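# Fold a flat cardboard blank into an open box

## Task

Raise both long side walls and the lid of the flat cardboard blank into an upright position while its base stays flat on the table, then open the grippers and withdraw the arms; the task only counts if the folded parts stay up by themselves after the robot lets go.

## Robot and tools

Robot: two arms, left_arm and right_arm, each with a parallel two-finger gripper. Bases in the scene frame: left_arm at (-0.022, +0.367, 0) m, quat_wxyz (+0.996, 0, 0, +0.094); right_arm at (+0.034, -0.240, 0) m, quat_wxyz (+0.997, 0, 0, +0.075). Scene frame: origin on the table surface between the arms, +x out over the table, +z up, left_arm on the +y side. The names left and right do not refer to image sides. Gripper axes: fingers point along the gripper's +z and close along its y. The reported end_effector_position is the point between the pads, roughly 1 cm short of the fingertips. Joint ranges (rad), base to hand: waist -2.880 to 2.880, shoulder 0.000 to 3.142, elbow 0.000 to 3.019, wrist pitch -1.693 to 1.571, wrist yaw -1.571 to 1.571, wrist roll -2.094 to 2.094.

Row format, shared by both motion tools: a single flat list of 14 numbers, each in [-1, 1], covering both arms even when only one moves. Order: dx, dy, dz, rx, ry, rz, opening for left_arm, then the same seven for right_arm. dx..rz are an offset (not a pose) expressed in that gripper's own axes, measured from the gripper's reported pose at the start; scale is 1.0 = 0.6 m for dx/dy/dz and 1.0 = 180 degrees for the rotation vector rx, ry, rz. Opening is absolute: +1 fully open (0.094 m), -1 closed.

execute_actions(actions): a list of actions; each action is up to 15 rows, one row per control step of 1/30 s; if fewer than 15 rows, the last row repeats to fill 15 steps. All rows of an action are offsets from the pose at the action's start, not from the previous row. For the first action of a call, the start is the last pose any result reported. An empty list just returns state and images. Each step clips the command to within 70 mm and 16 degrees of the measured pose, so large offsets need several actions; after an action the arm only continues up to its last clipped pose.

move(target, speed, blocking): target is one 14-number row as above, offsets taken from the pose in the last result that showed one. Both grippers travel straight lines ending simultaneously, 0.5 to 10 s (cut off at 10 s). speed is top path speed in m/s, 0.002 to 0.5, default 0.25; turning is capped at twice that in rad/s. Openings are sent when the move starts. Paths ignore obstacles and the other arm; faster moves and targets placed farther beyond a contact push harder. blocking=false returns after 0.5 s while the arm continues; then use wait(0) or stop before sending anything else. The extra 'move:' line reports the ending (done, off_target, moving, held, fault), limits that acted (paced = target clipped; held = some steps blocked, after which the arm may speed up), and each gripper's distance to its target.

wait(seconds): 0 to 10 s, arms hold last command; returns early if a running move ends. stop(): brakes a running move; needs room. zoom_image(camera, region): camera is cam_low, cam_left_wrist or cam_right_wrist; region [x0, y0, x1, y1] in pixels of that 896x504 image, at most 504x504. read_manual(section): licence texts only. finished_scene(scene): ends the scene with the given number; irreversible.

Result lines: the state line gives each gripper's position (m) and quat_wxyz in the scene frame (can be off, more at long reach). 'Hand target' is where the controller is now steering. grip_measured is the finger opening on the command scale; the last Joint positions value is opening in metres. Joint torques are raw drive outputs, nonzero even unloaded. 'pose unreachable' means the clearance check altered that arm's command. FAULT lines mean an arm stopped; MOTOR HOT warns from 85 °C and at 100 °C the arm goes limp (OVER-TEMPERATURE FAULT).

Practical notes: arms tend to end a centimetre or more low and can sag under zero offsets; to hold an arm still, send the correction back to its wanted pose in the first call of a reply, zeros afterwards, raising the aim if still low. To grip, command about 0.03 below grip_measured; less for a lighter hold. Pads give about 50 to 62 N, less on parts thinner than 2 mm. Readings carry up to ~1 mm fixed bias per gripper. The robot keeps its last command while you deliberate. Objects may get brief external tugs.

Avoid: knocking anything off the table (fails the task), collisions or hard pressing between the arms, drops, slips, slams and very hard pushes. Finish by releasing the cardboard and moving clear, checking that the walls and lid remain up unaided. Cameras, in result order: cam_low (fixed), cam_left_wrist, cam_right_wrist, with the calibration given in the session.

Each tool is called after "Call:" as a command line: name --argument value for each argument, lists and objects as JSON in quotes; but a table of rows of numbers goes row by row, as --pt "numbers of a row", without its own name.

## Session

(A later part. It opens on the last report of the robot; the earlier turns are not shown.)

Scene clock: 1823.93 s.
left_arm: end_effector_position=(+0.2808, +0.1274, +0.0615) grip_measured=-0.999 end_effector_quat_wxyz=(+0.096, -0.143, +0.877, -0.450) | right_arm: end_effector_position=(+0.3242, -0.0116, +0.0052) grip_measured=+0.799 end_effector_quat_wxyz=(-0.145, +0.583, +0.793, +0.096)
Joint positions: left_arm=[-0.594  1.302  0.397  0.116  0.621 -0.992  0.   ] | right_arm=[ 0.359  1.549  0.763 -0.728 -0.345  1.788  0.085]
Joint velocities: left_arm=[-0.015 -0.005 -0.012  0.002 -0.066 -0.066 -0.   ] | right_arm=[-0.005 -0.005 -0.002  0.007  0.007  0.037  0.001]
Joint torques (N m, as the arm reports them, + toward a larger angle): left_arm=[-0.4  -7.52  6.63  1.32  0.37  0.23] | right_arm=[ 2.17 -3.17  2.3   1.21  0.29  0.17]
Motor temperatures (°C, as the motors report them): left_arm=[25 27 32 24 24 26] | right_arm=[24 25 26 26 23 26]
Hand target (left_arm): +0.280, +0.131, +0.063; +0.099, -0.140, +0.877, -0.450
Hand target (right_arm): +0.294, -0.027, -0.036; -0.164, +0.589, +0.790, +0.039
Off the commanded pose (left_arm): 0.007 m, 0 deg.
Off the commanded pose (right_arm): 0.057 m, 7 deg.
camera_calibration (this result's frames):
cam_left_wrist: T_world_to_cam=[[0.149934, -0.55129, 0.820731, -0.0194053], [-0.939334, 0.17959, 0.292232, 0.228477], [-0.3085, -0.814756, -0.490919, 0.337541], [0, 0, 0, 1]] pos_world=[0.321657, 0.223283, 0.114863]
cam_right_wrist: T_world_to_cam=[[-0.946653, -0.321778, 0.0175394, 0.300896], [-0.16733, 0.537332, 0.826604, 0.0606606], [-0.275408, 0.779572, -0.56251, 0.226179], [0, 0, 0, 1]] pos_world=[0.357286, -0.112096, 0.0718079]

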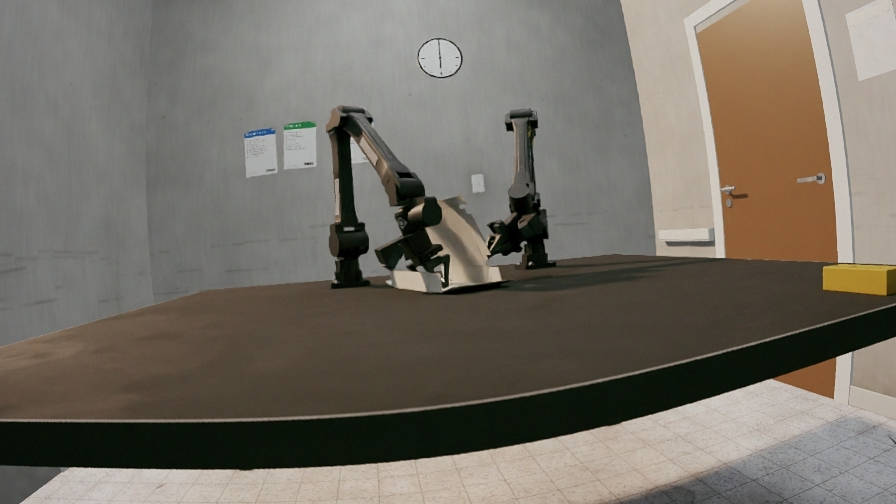

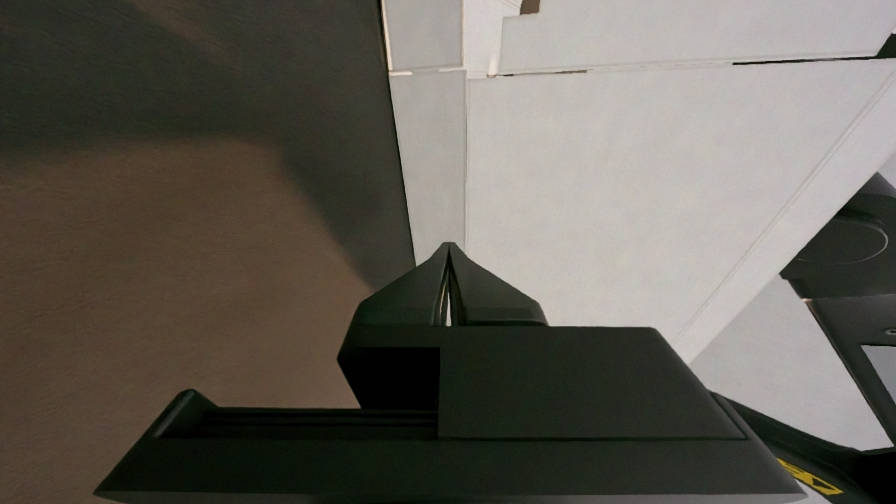

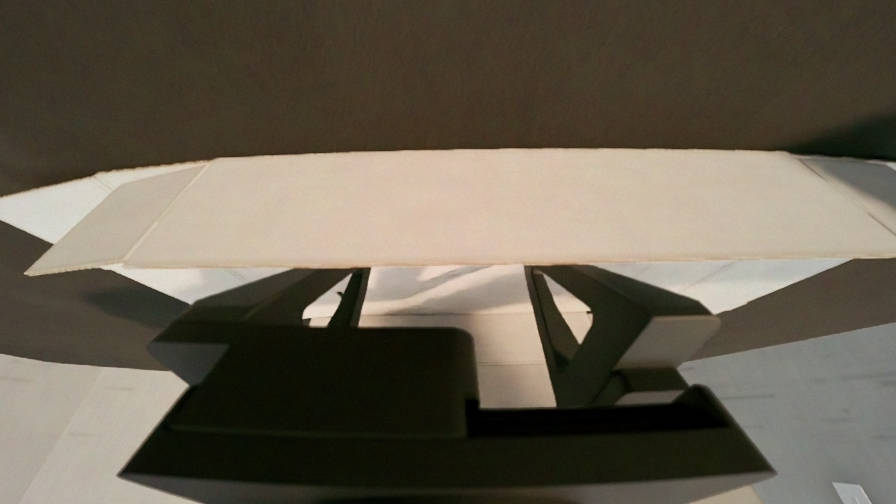

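Call:
move --target '[0.0531,-0.32,-0.0611,-0.2204,0.0161,0.0005,-1,-0.034,-0.048,0.074,0.035,-0.011,0.011,0.8]' --speed 0.3

Scene clock: 1932.90 s.
left_arm: end_effector_position=(+0.2614, +0.0515, +0.2191) grip_measured=-0.999 end_effector_quat_wxyz=(+0.017, -0.153, +0.981, -0.117) | right_arm: end_effector_position=(+0.3244, -0.0115, +0.0057) grip_measured=+0.799 end_effector_quat_wxyz=(-0.145, +0.583, +0.793, +0.097)
Joint positions: left_arm=[-0.982  1.323  1.177 -1.213  0.107 -1.116  0.   ] | right_arm=[ 0.359  1.547  0.763 -0.728 -0.347  1.788  0.085]
Joint velocities: left_arm=[-0.005 -0.005  0.002  0.017  0.007 -0.037  0.001] | right_arm=[ 0.005 -0.005 -0.002 -0.007 -0.037 -0.007 -0.   ]
Joint torques (N m, as the arm reports them, + toward a larger angle): left_arm=[-1.33 -8.43 14.7   0.56 -0.35 -0.15] | right_arm=[ 2.23 -3.02  2.34  1.14  0.36  0.17]
Motor temperatures (°C, as the motors report them): left_arm=[25 27 32 24 24 26] | right_arm=[24 25 26 26 23 26]
Hand target (left_arm): +0.270, +0.039, +0.237; +0.027, -0.156, +0.979, -0.128
Hand target (right_arm): +0.294, -0.027, -0.035; -0.164, +0.589, +0.790, +0.039
Off the commanded pose (left_arm): 0.025 m, 1 deg.
Off the commanded pose (right_arm): 0.057 m, 7 deg.
move: off_target (left_arm, right_arm)
camera_calibration (this result's frames):
cam_left_wrist: T_world_to_cam=[[0.285127, -0.926917, 0.243982, -0.0773491], [-0.818481, -0.102993, 0.565226, 0.100923], [-0.498789, -0.360856, -0.78803, 0.438559], [0, 0, 0, 1]] pos_world=[0.323406, 0.0969548, 0.307425]
cam_right_wrist: T_world_to_cam=[[-0.946885, -0.321177, 0.0159395, 0.301198], [-0.167731, 0.535576, 0.827662, 0.0603318], [-0.274363, 0.781027, -0.561, 0.226133], [0, 0, 0, 1]] pos_world=[0.357361, -0.11219, 0.0721253]

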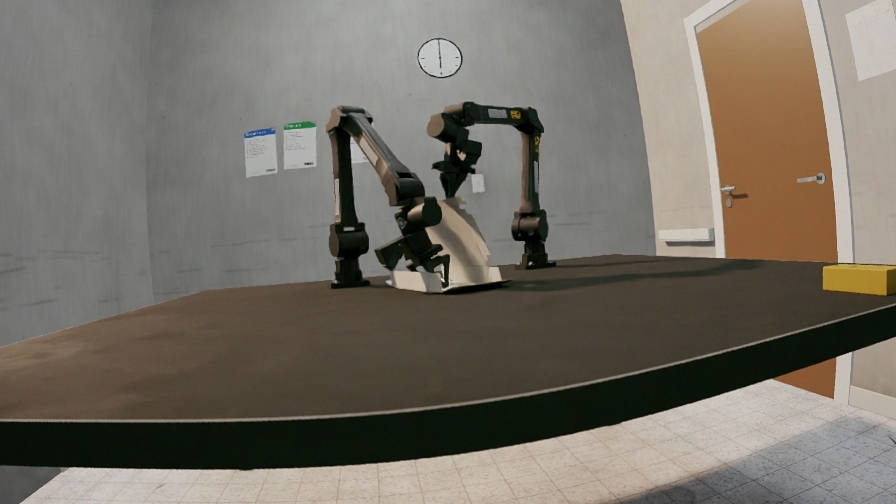

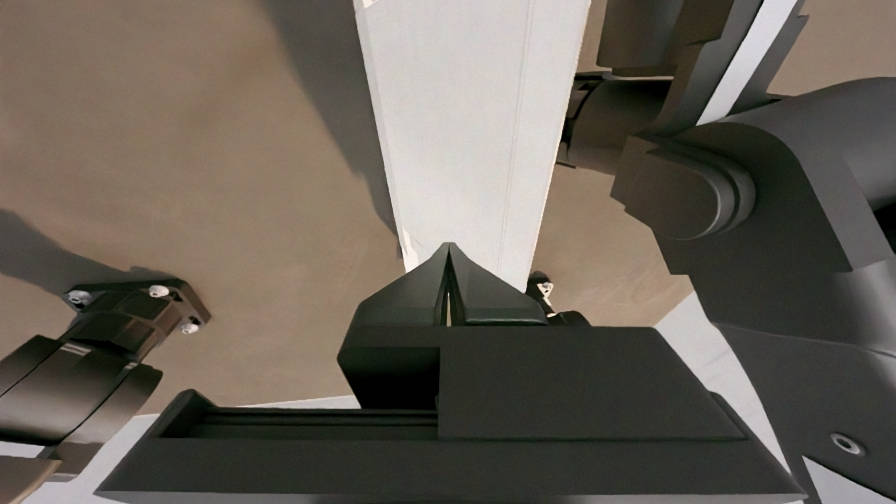

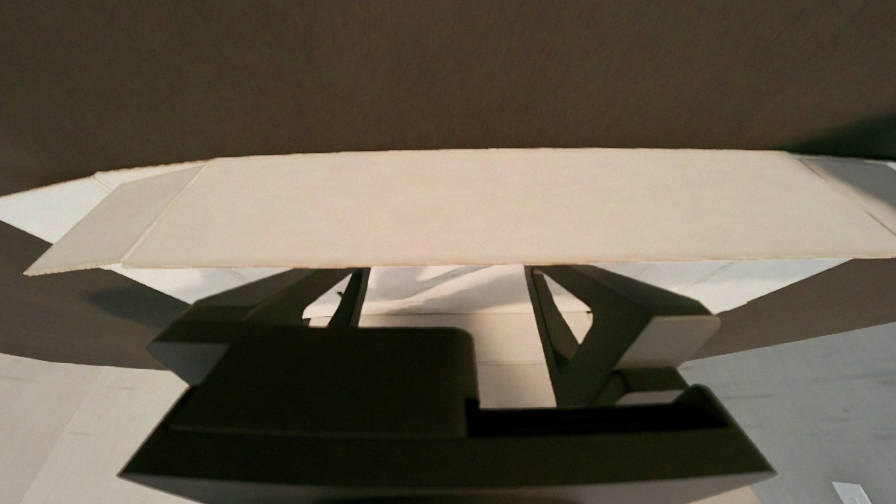

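Call:
execute_actions --actions '[[[-0.009,-0.036,-0.025,0.008,-0.001,-0.001,-0.75,-0.034,-0.048,0.074,0.035,-0.011,0.011,0.8],[-0.009,-0.039,-0.025,0.008,-0.001,-0.001,-0.5,-0.034,-0.048,0.074,0.035,-0.011,0.011,0.8],[-0.009,-0.043,-0.025,0.008,-0.001,-0.001,-0.25,-0.034,-0.048,0.074,0.035,-0.011,0.011,0.8],[-0.009,-0.047,-0.025,0.008,-0.001,-0.001,0,-0.034,-0.048,0.074,0.035,-0.011,0.011,0.8],[-0.009,-0.051,-0.025,0.008,-0.001,-0.001,0.25,-0.034,-0.048,0.074,0.035,-0.011,0.011,0.8],[-0.009,-0.055,-0.025,0.008,-0.001,-0.001,0.5,-0.034,-0.048,0.074,0.035,-0.011,0.011,0.8],[-0.009,-0.059,-0.025,0.008,-0.001,-0.001,0.75,-0.034,-0.048,0.074,0.035,-0.011,0.011,0.8],[-0.009,-0.063,-0.025,0.008,-0.001,-0.001,1,-0.034,-0.048,0.074,0.035,-0.011,0.011,0.8],[-0.009,-0.066,-0.025,0.008,-0.001,-0.001,1,-0.034,-0.048,0.074,0.035,-0.011,0.011,0.8],[-0.009,-0.068,-0.025,0.008,-0.001,-0.001,1,-0.034,-0.048,0.074,0.035,-0.011,0.011,0.8]]]'

Scene clock: 1978.57 s.
left_arm: end_effector_position=(+0.2690, +0.0354, +0.2216) grip_measured=+0.999 end_effector_quat_wxyz=(+0.012, -0.155, +0.981, -0.113) | right_arm: end_effector_position=(+0.3243, -0.0114, +0.0057) grip_measured=+0.799 end_effector_quat_wxyz=(-0.146, +0.583, +0.793, +0.097)
Joint positions: left_arm=[-0.994  1.374  1.233 -1.23   0.11  -1.13   0.094] | right_arm=[ 0.359  1.547  0.763 -0.728 -0.347  1.788  0.085]
Joint velocities: left_arm=[-0.015 -0.015  0.007 -0.012  0.022 -0.022  0.001] | right_arm=[-0.005 -0.015 -0.002  0.002  0.037 -0.007 -0.   ]
Joint torques (N m, as the arm reports them, + toward a larger angle): left_arm=[-2.68 -9.99 15.52  0.58 -0.1  -0.05] | right_arm=[ 2.15 -3.15  2.31  1.2   0.3   0.17]
Motor temperatures (°C, as the motors report them): left_arm=[25 28 38 23 24 26] | right_arm=[24 25 26 26 23 26]
Hand target (left_arm): +0.276, +0.019, +0.243; +0.021, -0.155, +0.979, -0.130
Hand target (right_arm): +0.294, -0.026, -0.035; -0.165, +0.589, +0.790, +0.041
Off the commanded pose (left_arm): 0.029 m, 2 deg.
Off the commanded pose (right_arm): 0.057 m, 7 deg.
camera_calibration (this result's frames):
cam_left_wrist: T_world_to_cam=[[0.28951, -0.927838, 0.23516, -0.0942158], [-0.810896, -0.107215, 0.575284, 0.0999474], [-0.508558, -0.357241, -0.78342, 0.440006], [0, 0, 0, 1]] pos_world=[0.332092, 0.080487, 0.309367]
cam_right_wrist: T_world_to_cam=[[-0.946875, -0.321204, 0.0160083, 0.301181], [-0.16759, 0.535297, 0.827871, 0.0602293], [-0.274485, 0.781207, -0.56069, 0.226135], [0, 0, 0, 1]] pos_world=[0.357345, -0.112158, 0.072108]

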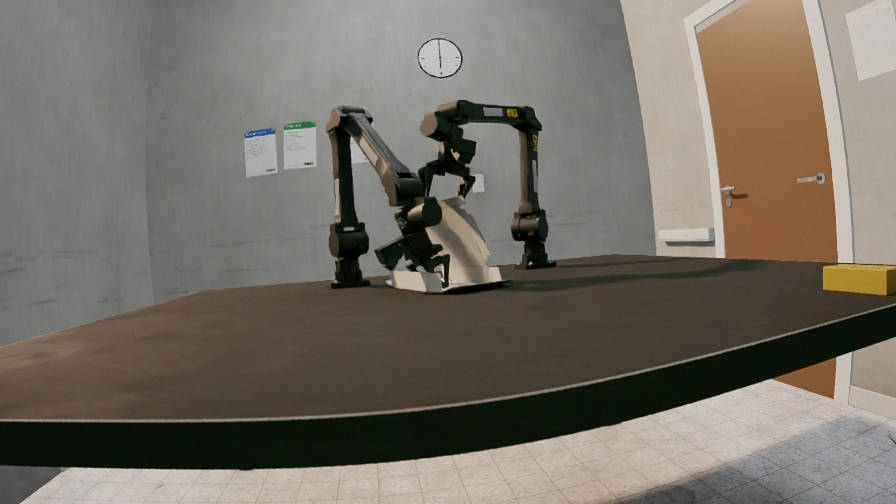

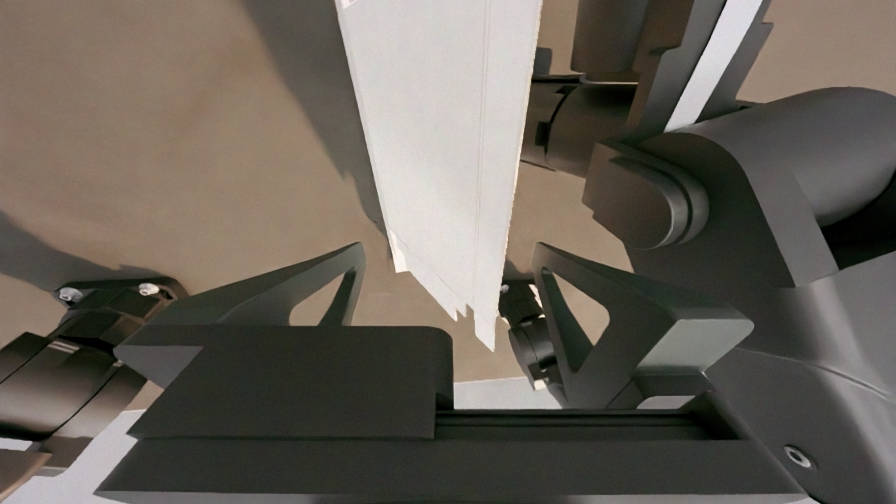

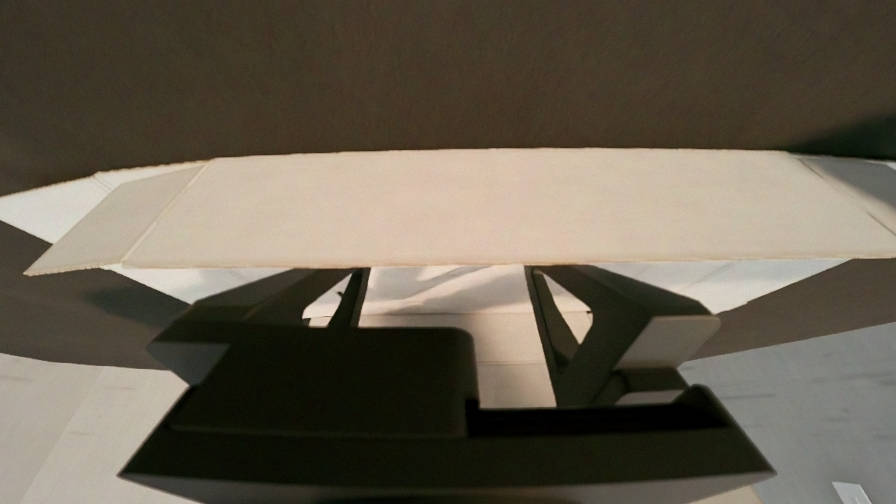

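Call:
execute_actions --actions '[[[-0.004,-0.034,-0.023,0.011,-0.003,0,1,-0.034,-0.048,0.074,0.035,-0.011,0.011,0.8],[-0.004,-0.029,-0.017,0.011,-0.003,0,1,-0.034,-0.048,0.074,0.035,-0.011,0.011,0.8],[-0.003,-0.024,-0.011,0.010,-0.003,0,1,-0.034,-0.048,0.074,0.035,-0.011,0.011,0.8],[-0.003,-0.019,-0.005,0.010,-0.003,0,1,-0.034,-0.048,0.074,0.035,-0.011,0.011,0.8],[-0.002,-0.015,0.001,0.009,-0.002,0,1,-0.034,-0.048,0.074,0.035,-0.011,0.011,0.8],[-0.002,-0.012,0.007,0.009,-0.002,0,1,-0.034,-0.048,0.074,0.035,-0.011,0.011,0.8],[-0.002,-0.010,0.013,0.008,-0.002,0,1,-0.034,-0.048,0.074,0.035,-0.011,0.011,0.8],[-0.002,-0.008,0.019,0.008,-0.002,0,1,-0.034,-0.048,0.074,0.035,-0.011,0.011,0.8],[-0.002,-0.006,0.025,0.008,-0.002,0,1,-0.034,-0.048,0.074,0.035,-0.011,0.011,0.8],[-0.002,-0.004,0.031,0.008,-0.002,0,1,-0.034,-0.048,0.074,0.035,-0.011,0.011,0.8],[-0.002,-0.002,0.036,0.008,-0.002,0,1,-0.034,-0.048,0.074,0.035,-0.011,0.011,0.8],[-0.002,-0.001,0.040,0.008,-0.002,0,1,-0.034,-0.048,0.074,0.035,-0.011,0.011,0.8],[-0.002,0,0.043,0.008,-0.002,0,1,-0.034,-0.048,0.074,0.035,-0.011,0.011,0.8],[-0.002,0,0.045,0.008,-0.002,0,1,-0.034,-0.048,0.074,0.035,-0.011,0.011,0.8]]]'

Scene clock: 2000.93 s.
left_arm: end_effector_position=(+0.2696, +0.0344, +0.2016) grip_measured=+0.999 end_effector_quat_wxyz=(+0.016, -0.155, +0.980, -0.122) | right_arm: end_effector_position=(+0.3243, -0.0114, +0.0057) grip_measured=+0.799 end_effector_quat_wxyz=(-0.146, +0.583, +0.793, +0.097)
Joint positions: left_arm=[-0.994  1.374  1.177 -1.154  0.112 -1.132  0.094] | right_arm=[ 0.359  1.547  0.763 -0.728 -0.347  1.788  0.085]
Joint velocities: left_arm=[-0.005  0.015 -0.134  0.071 -0.066 -0.037  0.   ] | right_arm=[ 0.005 -0.024  0.007 -0.012 -0.066  0.066 -0.002]
Joint torques (N m, as the arm reports them, + toward a larger angle): left_arm=[-1.17 -9.21  9.92  1.73  0.01  0.  ] | right_arm=[ 2.2  -3.15  2.3   1.2   0.29  0.17]
Motor temperatures (°C, as the motors report them): left_arm=[25 28 39 23 24 26] | right_arm=[24 25 26 26 23 26]
Hand target (left_arm): +0.271, +0.030, +0.196; +0.016, -0.155, +0.980, -0.125
Hand target (right_arm): +0.294, -0.026, -0.035; -0.165, +0.589, +0.790, +0.041
Off the commanded pose (left_arm): 0.008 m, 0 deg.
Off the commanded pose (right_arm): 0.057 m, 7 deg.
camera_calibration (this result's frames):
cam_left_wrist: T_world_to_cam=[[0.288305, -0.923463, 0.253174, -0.0940911], [-0.817484, -0.099701, 0.567256, 0.114968], [-0.498599, -0.370508, -0.78366, 0.42201], [0, 0, 0, 1]] pos_world=[0.331525, 0.080931, 0.289317]
cam_right_wrist: T_world_to_cam=[[-0.946875, -0.321204, 0.0160083, 0.301181], [-0.16759, 0.535297, 0.827871, 0.0602293], [-0.274485, 0.781207, -0.56069, 0.226135], [0, 0, 0, 1]] pos_world=[0.357345, -0.112158, 0.072108]

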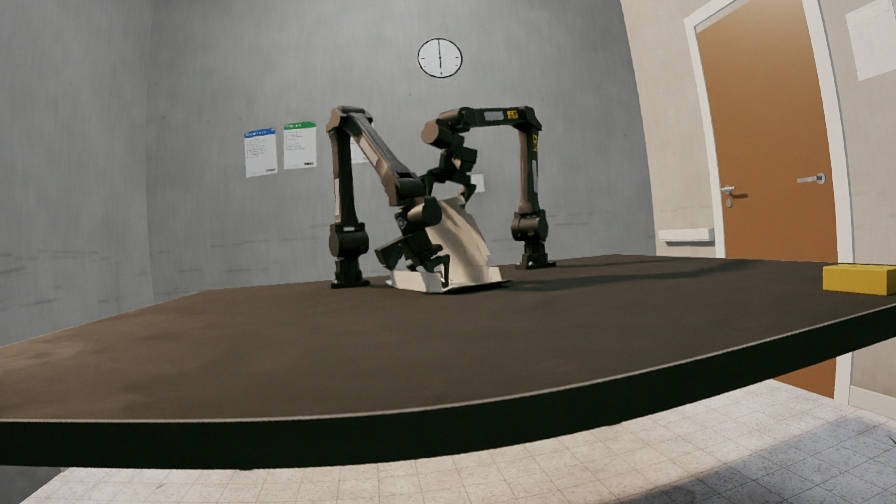

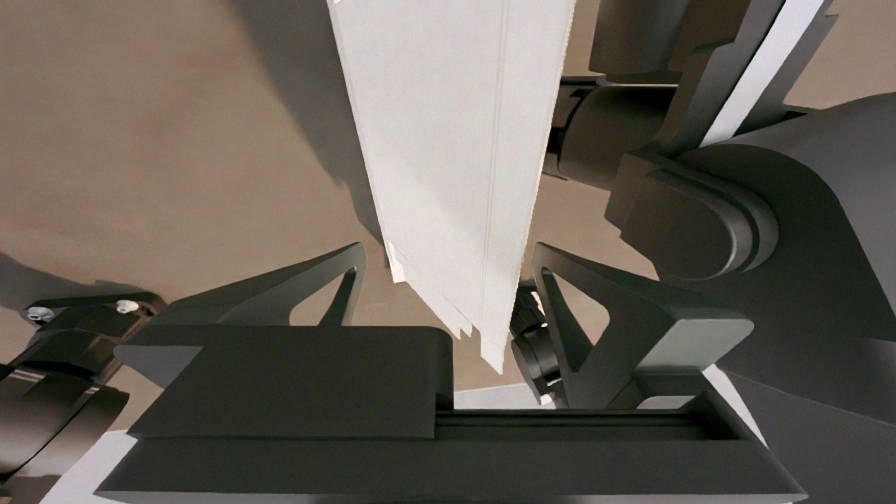

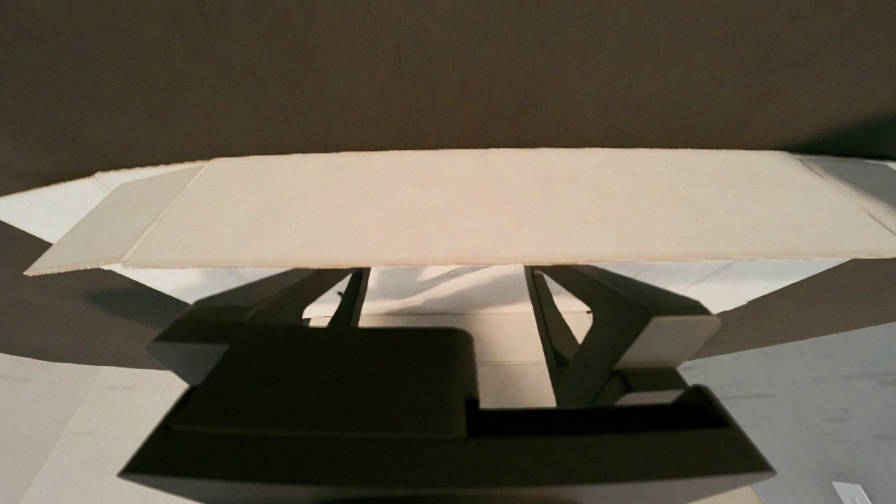

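Call:
execute_actions --actions '[[[-0.001,-0.001,0.0157,0.002,0,0,1,-0.034,-0.048,0.074,0.035,-0.011,0.011,0.8],[-0.002,0.0049,0.0194,0.002,0,0,1,-0.034,-0.048,0.074,0.035,-0.011,0.011,0.8],[-0.003,0.0142,0.0222,0.002,0,0,1,-0.034,-0.048,0.074,0.035,-0.011,0.011,0.8],[-0.004,0.0267,0.0242,0.002,0,0,1,-0.034,-0.048,0.074,0.035,-0.011,0.011,0.8],[-0.005,0.0421,0.0238,0.002,0,0,1,-0.034,-0.048,0.074,0.035,-0.011,0.011,0.8],[-0.006,0.0583,0.0197,0.002,0,0,1,-0.034,-0.048,0.074,0.035,-0.011,0.011,0.8],[-0.007,0.0760,0.0152,0.002,0,0,1,-0.034,-0.048,0.074,0.035,-0.011,0.011,0.8],[-0.008,0.0938,0.0108,0.002,0,0,1,-0.034,-0.048,0.074,0.035,-0.011,0.011,0.8],[-0.009,0.1116,0.0063,0.002,0,0,1,-0.034,-0.048,0.074,0.035,-0.011,0.011,0.8],[-0.010,0.1278,0.0022,0.002,0,0,1,-0.034,-0.048,0.074,0.035,-0.011,0.011,0.8],[-0.011,0.1423,-0.0014,0.002,0,0,0.9,-0.034,-0.048,0.074,0.035,-0.011,0.011,0.8],[-0.012,0.1553,-0.0047,0.002,0,0,0.75,-0.034,-0.048,0.074,0.035,-0.011,0.011,0.8],[-0.013,0.1633,-0.0067,0.002,0,0,0.6,-0.034,-0.048,0.074,0.035,-0.011,0.011,0.8],[-0.014,0.1682,-0.008,0.002,0,0,0.45,-0.034,-0.048,0.074,0.035,-0.011,0.011,0.8],[-0.015,0.170,-0.008,0.002,0,0,0.3,-0.034,-0.048,0.074,0.035,-0.011,0.011,0.8]]]'

Scene clock: 2017.57 s.
left_arm: end_effector_position=(+0.2480, +0.1220, +0.1680) grip_measured=+0.379 end_effector_quat_wxyz=(+0.008, -0.174, +0.978, -0.113) | right_arm: end_effector_position=(+0.3243, -0.0114, +0.0057) grip_measured=+0.799 end_effector_quat_wxyz=(-0.146, +0.583, +0.793, +0.097)
Joint positions: left_arm=[-0.858  1.211  0.944 -1.124  0.138 -1.035  0.065] | right_arm=[ 0.359  1.547  0.763 -0.728 -0.347  1.788  0.085]
Joint velocities: left_arm=[ 0.435 -0.601 -0.11  -0.11   0.051  0.183 -0.156] | right_arm=[-0.015 -0.005 -0.032  0.012 -0.081 -0.022  0.001]
Joint torques (N m, as the arm reports them, + toward a larger angle): left_arm=[-1.57 -8.07  9.52  0.67  0.12  0.2 ] | right_arm=[ 2.18 -3.14  2.32  1.18  0.29  0.17]
Motor temperatures (°C, as the motors report them): left_arm=[25 28 36 23 24 26] | right_arm=[24 25 26 26 23 26]
Hand target (left_arm): +0.248, +0.131, +0.179; +0.017, -0.156, +0.980, -0.123
Hand target (right_arm): +0.294, -0.026, -0.035; -0.165, +0.589, +0.790, +0.041
Off the commanded pose (left_arm): 0.017 m, 3 deg.
Off the commanded pose (right_arm): 0.057 m, 7 deg.
camera_calibration (this result's frames):
cam_left_wrist: T_world_to_cam=[[0.327352, -0.915697, 0.233109, -0.00568547], [-0.799247, -0.136737, 0.585241, 0.122159], [-0.504029, -0.377891, -0.776629, 0.418472], [0, 0, 0, 1]] pos_world=[0.310418, 0.169634, 0.25483]
cam_right_wrist: T_world_to_cam=[[-0.946875, -0.321204, 0.0160083, 0.301181], [-0.16759, 0.535297, 0.827871, 0.0602293], [-0.274485, 0.781207, -0.56069, 0.226135], [0, 0, 0, 1]] pos_world=[0.357345, -0.112158, 0.072108]

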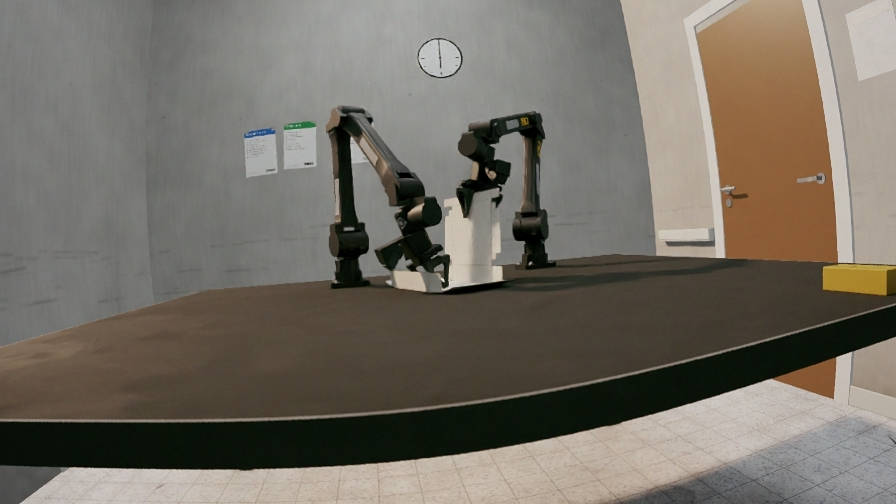

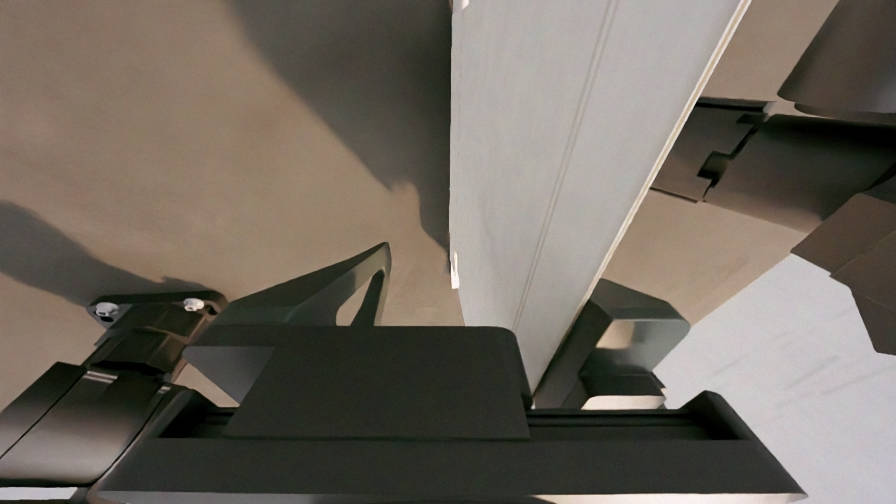

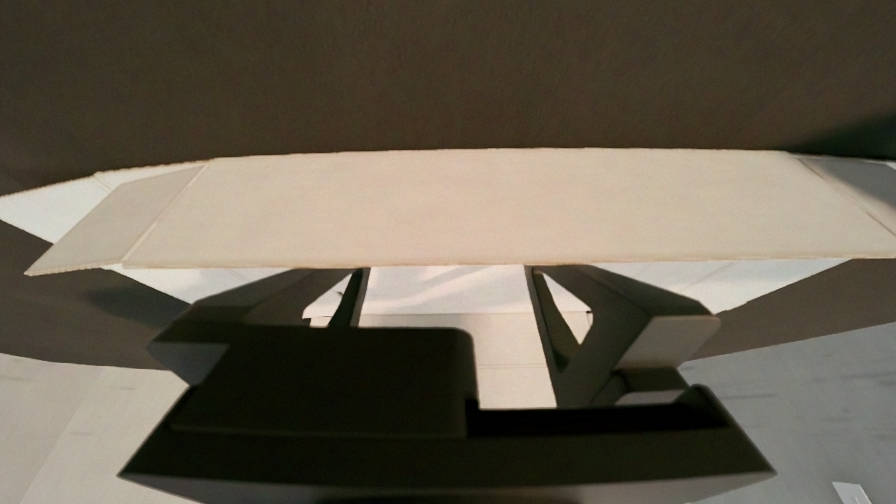

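Call:
execute_actions --actions '[]'

Call:
zoom_image --camera "cam_low" --region '[420, 140, 560, 300]'

Scene clock: 2019.60 s.
left_arm: end_effector_position=(+0.2507, +0.1306, +0.1821) grip_measured=+0.302 end_effector_quat_wxyz=(+0.023, -0.162, +0.978, -0.127) | right_arm: end_effector_position=(+0.3243, -0.0114, +0.0057) grip_measured=+0.799 end_effector_quat_wxyz=(-0.146, +0.583, +0.793, +0.097)
Joint positions: left_arm=[-0.833  1.166  0.942 -1.128  0.141 -0.991  0.061] | right_arm=[ 0.359  1.547  0.763 -0.728 -0.347  1.788  0.085]
Joint velocities: left_arm=[ 0.005 -0.005  0.017 -0.002  0.022 -0.007  0.   ] | right_arm=[-0.015 -0.005 -0.002  0.002 -0.037 -0.007 -0.   ]
Joint torques (N m, as the arm reports them, + toward a larger angle): left_arm=[-1.14 -7.03  9.31  0.73  0.06  0.16] | right_arm=[ 2.17 -3.16  2.31  1.2   0.29  0.17]
Motor temperatures (°C, as the motors report them): left_arm=[25 28 36 23 24 26] | right_arm=[24 25 26 26 23 26]
Hand target (left_arm): +0.248, +0.131, +0.179; +0.018, -0.156, +0.980, -0.123
Hand target (right_arm): +0.294, -0.026, -0.035; -0.165, +0.589, +0.790, +0.041
Off the commanded pose (left_arm): 0.004 m, 1 deg.
Off the commanded pose (right_arm): 0.057 m, 7 deg.
camera_calibration (this result's frames):
cam_left_wrist: T_world_to_cam=[[0.30017, -0.916021, 0.266088, -0.00113196], [-0.82352, -0.10809, 0.556894, 0.124683], [-0.481366, -0.386292, -0.786807, 0.431277], [0, 0, 0, 1]] pos_world=[0.310621, 0.179039, 0.270198]
cam_right_wrist: T_world_to_cam=[[-0.946875, -0.321204, 0.0160083, 0.301181], [-0.16759, 0.535297, 0.827871, 0.0602293], [-0.274485, 0.781207, -0.56069, 0.226135], [0, 0, 0, 1]] pos_world=[0.357345, -0.112158, 0.072108]

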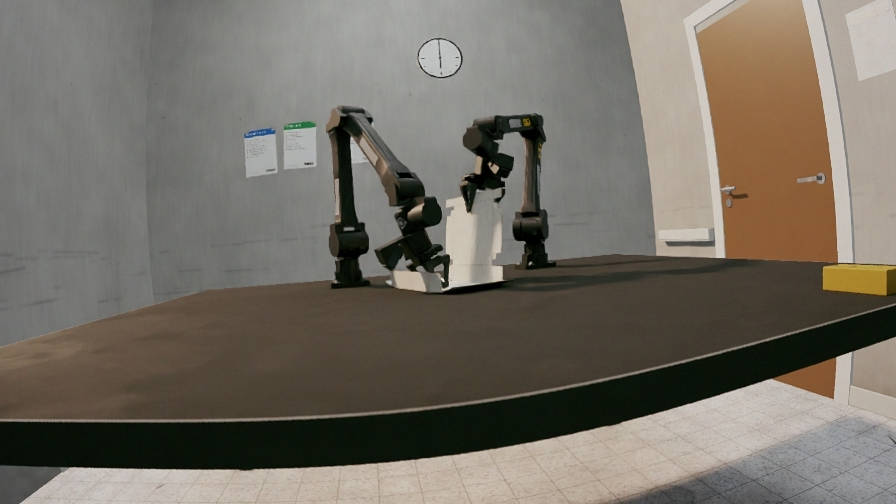

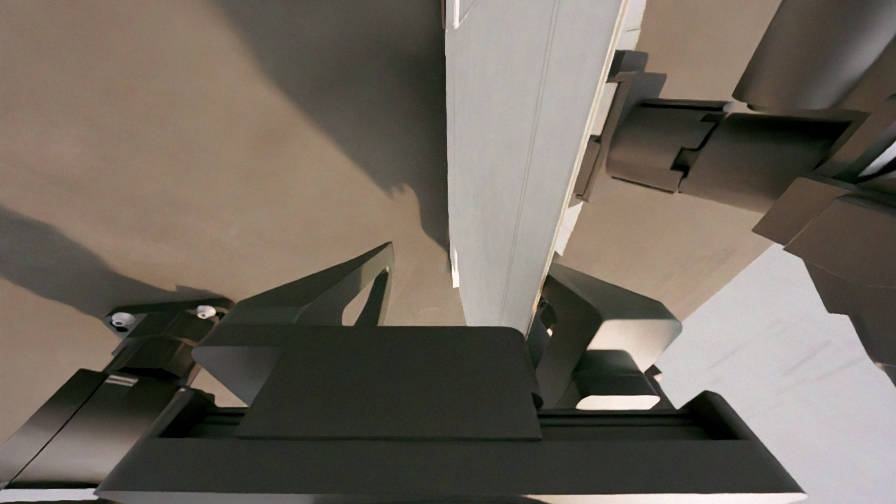

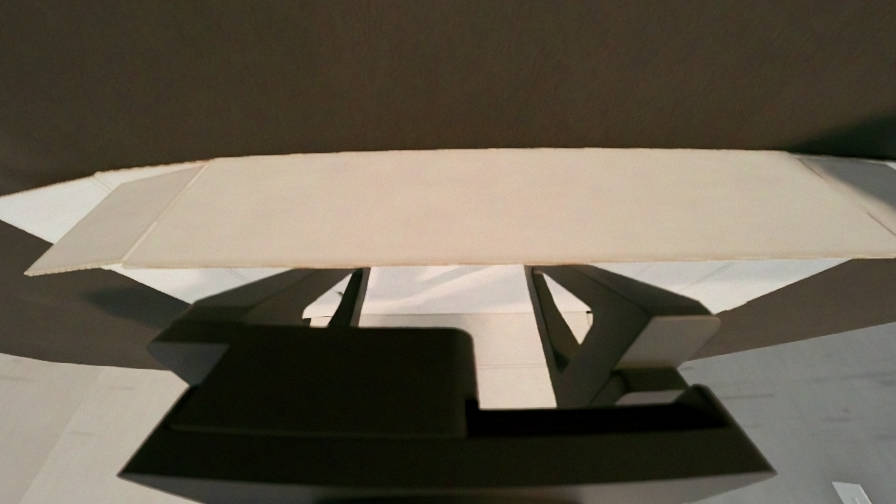

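Region (420, 140, 560, 300) of cam_low's 896x504 image, scaled by 3.150, with more detail than that image has; it fills the left 441 columns of this view, and the rest is white.

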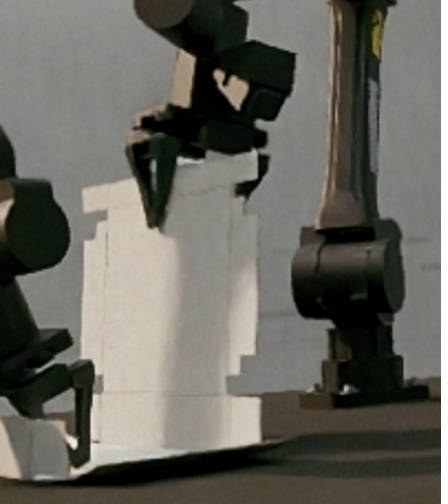

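Call:
execute_actions --actions '[[[0,0,0,0,0,0,0.1,-0.034,-0.048,0.074,0.035,-0.011,0.011,0.8],[0,0,0,0,0,0,-0.15,-0.034,-0.048,0.074,0.035,-0.011,0.011,0.8],[0,0,0,0,0,0,-0.4,-0.034,-0.048,0.074,0.035,-0.011,0.011,0.8],[0,0,0,0,0,0,-0.65,-0.034,-0.048,0.074,0.035,-0.011,0.011,0.8],[0,0,0,0,0,0,-0.83,-0.034,-0.048,0.074,0.035,-0.011,0.011,0.8],[0,0,0,0,0,0,-0.92,-0.034,-0.048,0.074,0.035,-0.011,0.011,0.8],[0,0,0,0,0,0,-0.97,-0.034,-0.048,0.074,0.035,-0.011,0.011,0.8],[0,0.0025,0.0001,0.0039,0,0,-0.97,-0.034,-0.048,0.074,0.035,-0.011,0.011,0.8],[0,0.0057,0.0004,0.0089,0,0,-0.97,-0.034,-0.048,0.074,0.035,-0.011,0.011,0.8],[0,0.0097,0.0007,0.015,0,0,-0.97,-0.034,-0.048,0.074,0.035,-0.011,0.011,0.8],[0,0.0143,0.0013,0.0222,0,0,-0.97,-0.034,-0.048,0.074,0.035,-0.011,0.011,0.8],[0,0.0193,0.002,0.03,0,0,-0.97,-0.034,-0.048,0.074,0.035,-0.011,0.011,0.8],[0,0.0246,0.0029,0.0383,0,0,-0.97,-0.034,-0.048,0.074,0.035,-0.011,0.011,0.8],[0,0.0299,0.004,0.0467,0,0,-0.97,-0.034,-0.048,0.074,0.035,-0.011,0.011,0.8],[0,0.0355,0.0054,0.0556,0,0,-0.97,-0.034,-0.048,0.074,0.035,-0.011,0.011,0.8]],[[0,0.0187,0.0018,0.0278,0,0,-0.97,-0.034,-0.048,0.074,0.035,-0.011,0.011,0.8],[0,0.0225,0.0024,0.0333,0,0,-0.97,-0.034,-0.048,0.074,0.035,-0.011,0.011,0.8],[0,0.0262,0.0031,0.0389,0,0,-0.97,-0.034,-0.048,0.074,0.035,-0.011,0.011,0.8],[0,0.0299,0.0038,0.0444,0,0,-0.97,-0.034,-0.048,0.074,0.035,-0.011,0.011,0.8],[0,0.0336,0.0046,0.05,0,0,-0.97,-0.034,-0.048,0.074,0.035,-0.011,0.011,0.8],[0,0.0373,0.0055,0.0556,0,0,-0.97,-0.034,-0.048,0.074,0.035,-0.011,0.011,0.8],[0,0.041,0.0064,0.0611,0,0,-0.97,-0.034,-0.048,0.074,0.035,-0.011,0.011,0.8],[0,0.0447,0.0074,0.0667,0,0,-0.97,-0.034,-0.048,0.074,0.035,-0.011,0.011,0.8],[0,0.0483,0.0085,0.0722,0,0,-0.97,-0.034,-0.048,0.074,0.035,-0.011,0.011,0.8],[0,0.0519,0.0097,0.0778,0,0,-0.97,-0.034,-0.048,0.074,0.035,-0.011,0.011,0.8],[0,0.0556,0.0109,0.0833,0,0,-0.97,-0.034,-0.048,0.074,0.035,-0.011,0.011,0.8],[0,0.0592,0.0122,0.0889,0,0,-0.97,-0.034,-0.048,0.074,0.035,-0.011,0.011,0.8],[0,0.0627,0.0136,0.0944,0,0,-0.97,-0.034,-0.048,0.074,0.035,-0.011,0.011,0.8],[0,0.0663,0.0151,0.1,0,0,-0.97,-0.034,-0.048,0.074,0.035,-0.011,0.011,0.8],[0,0.0698,0.0166,0.1056,0,0,-0.97,-0.034,-0.048,0.074,0.035,-0.011,0.011,0.8]]]'

Scene clock: 2091.10 s.
left_arm: end_effector_position=(+0.2343, +0.1636, +0.1579) grip_measured=-0.967 end_effector_quat_wxyz=(+0.036, -0.168, +0.929, -0.327) | right_arm: end_effector_position=(+0.3244, -0.0109, +0.0057) grip_measured=+0.799 end_effector_quat_wxyz=(-0.147, +0.583, +0.793, +0.098)
Joint positions: left_arm=[-0.606  0.931  0.621 -0.785  0.493 -0.898  0.002] | right_arm=[ 0.359  1.548  0.763 -0.726 -0.35   1.787  0.085]
Joint velocities: left_arm=[ 0.357 -0.239 -0.398  0.476  0.447  0.183  0.001] | right_arm=[-0.005  0.015  0.012 -0.022  0.022 -0.095  0.001]
Joint torques (N m, as the arm reports them, + toward a larger angle): left_arm=[-0.81 -4.32  8.25  1.89  0.42  0.06] | right_arm=[ 2.18 -3.12  2.3   1.13  0.42  0.18]
Motor temperatures (°C, as the motors report them): left_arm=[25 27 35 23 24 26] | right_arm=[24 25 26 26 23 26]
Hand target (left_arm): +0.234, +0.169, +0.151; +0.047, -0.162, +0.925, -0.341
Hand target (right_arm): +0.294, -0.026, -0.035; -0.165, +0.589, +0.790, +0.041
Off the commanded pose (left_arm): 0.009 m, 3 deg.
Off the commanded pose (right_arm): 0.057 m, 7 deg.
camera_calibration (this result's frames):
cam_left_wrist: T_world_to_cam=[[0.276581, -0.727248, 0.628182, -0.0421249], [-0.871056, 0.0863885, 0.483528, 0.11911], [-0.405912, -0.680916, -0.60958, 0.419672], [0, 0, 0, 1]] pos_world=[0.285753, 0.244837, 0.224693]
cam_right_wrist: T_world_to_cam=[[-0.946474, -0.322415, 0.0153426, 0.301215], [-0.168032, 0.532742, 0.829428, 0.0601399], [-0.275594, 0.782454, -0.558402, 0.22606], [0, 0, 0, 1]] pos_world=[0.357498, -0.111805, 0.0717293]

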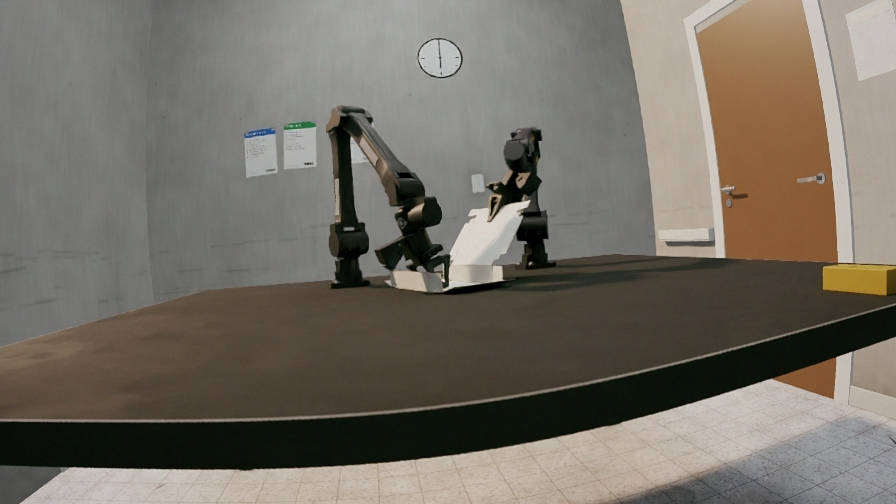

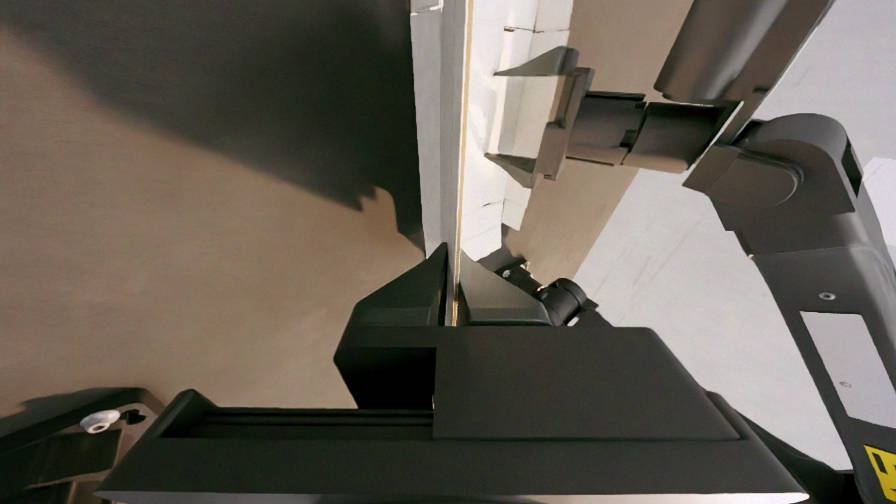

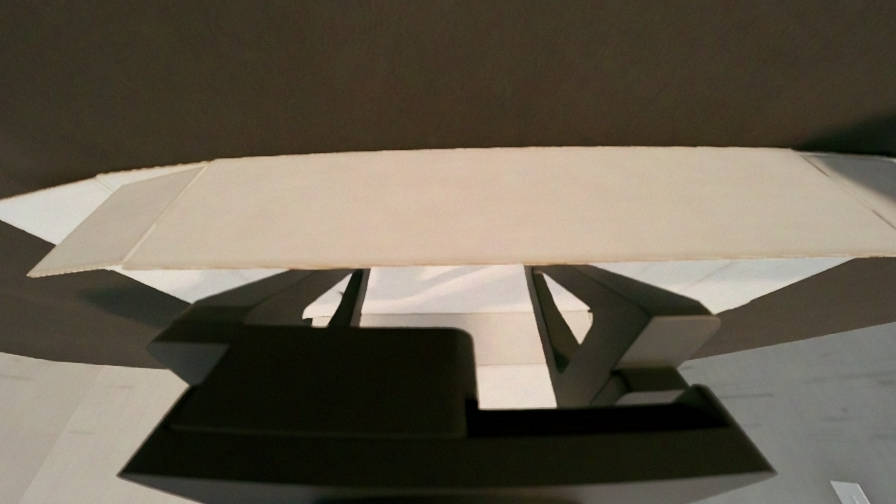

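Call:
execute_actions --actions '[]'

Call:
zoom_image --camera "cam_low" --region '[430, 170, 560, 300]'

Scene clock: 2093.07 s.
left_arm: end_effector_position=(+0.2327, +0.1683, +0.1543) grip_measured=-0.967 end_effector_quat_wxyz=(+0.041, -0.166, +0.925, -0.339) | right_arm: end_effector_position=(+0.3244, -0.0109, +0.0057) grip_measured=+0.799 end_effector_quat_wxyz=(-0.147, +0.583, +0.793, +0.098)
Joint positions: left_arm=[-0.583  0.914  0.593 -0.76   0.516 -0.882  0.002] | right_arm=[ 0.359  1.548  0.763 -0.726 -0.35   1.787  0.085]
Joint velocities: left_arm=[-0.005 -0.005 -0.002 -0.012 -0.095 -0.081  0.001] | right_arm=[-0.015 -0.005 -0.017 -0.007 -0.095  0.007 -0.   ]
Joint torques (N m, as the arm reports them, + toward a larger angle): left_arm=[-0.81 -3.65  8.77  2.23  0.2   0.16] | right_arm=[ 2.17 -3.2   2.31  1.15  0.42  0.18]
Motor temperatures (°C, as the motors report them): left_arm=[25 27 35 23 24 26] | right_arm=[24 25 26 26 23 26]
Hand target (left_arm): +0.234, +0.169, +0.151; +0.046, -0.162, +0.925, -0.341
Hand target (right_arm): +0.294, -0.026, -0.035; -0.165, +0.589, +0.790, +0.041
Off the commanded pose (left_arm): 0.003 m, 1 deg.
Off the commanded pose (right_arm): 0.057 m, 7 deg.
camera_calibration (this result's frames):
cam_left_wrist: T_world_to_cam=[[0.266642, -0.713365, 0.648084, -0.0390469], [-0.878253, 0.0971099, 0.468233, 0.121342], [-0.396956, -0.694032, -0.600621, 0.418738], [0, 0, 0, 1]] pos_world=[0.283201, 0.25098, 0.219992]
cam_right_wrist: T_world_to_cam=[[-0.946474, -0.322415, 0.0153426, 0.301215], [-0.168032, 0.532742, 0.829428, 0.0601399], [-0.275594, 0.782454, -0.558402, 0.22606], [0, 0, 0, 1]] pos_world=[0.357498, -0.111805, 0.0717293]

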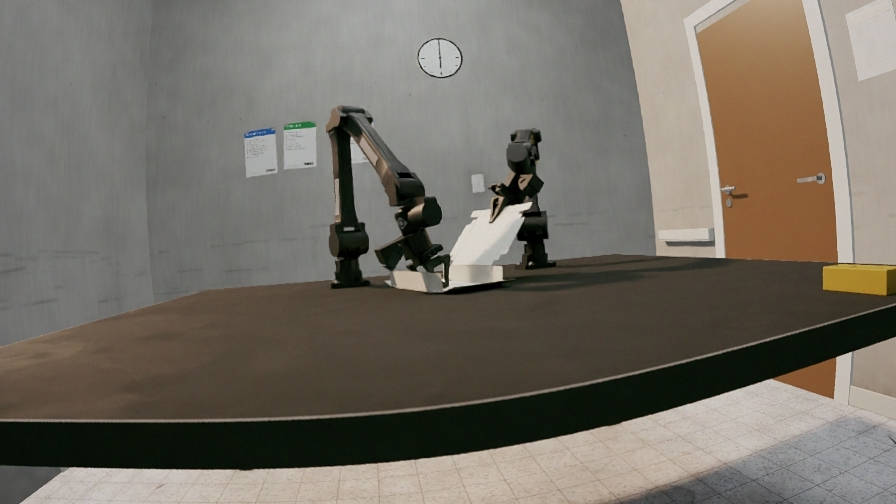

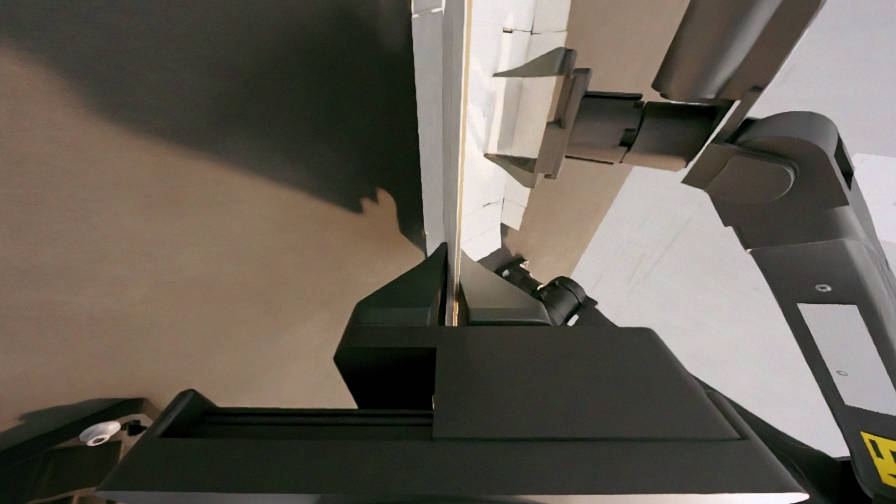

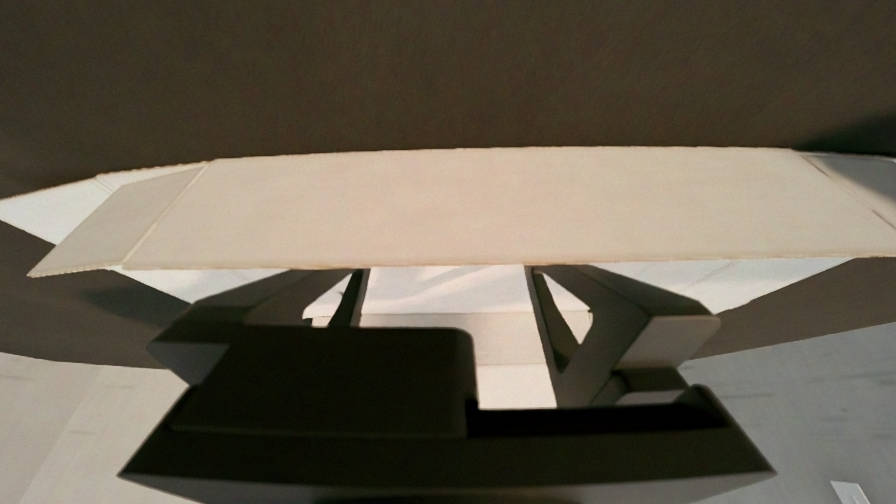

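Region (430, 170, 560, 300) of cam_low's 896x504 image, scaled by 3.877, with more detail than that image has.

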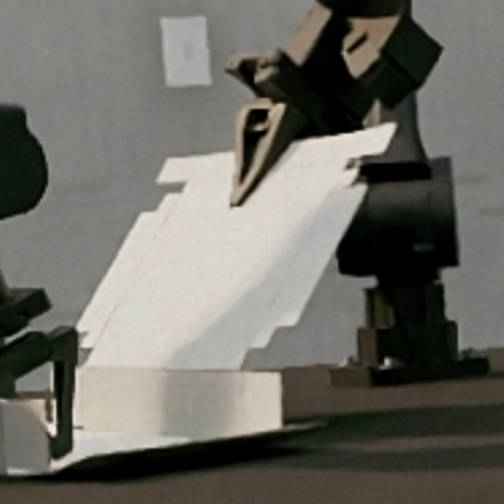

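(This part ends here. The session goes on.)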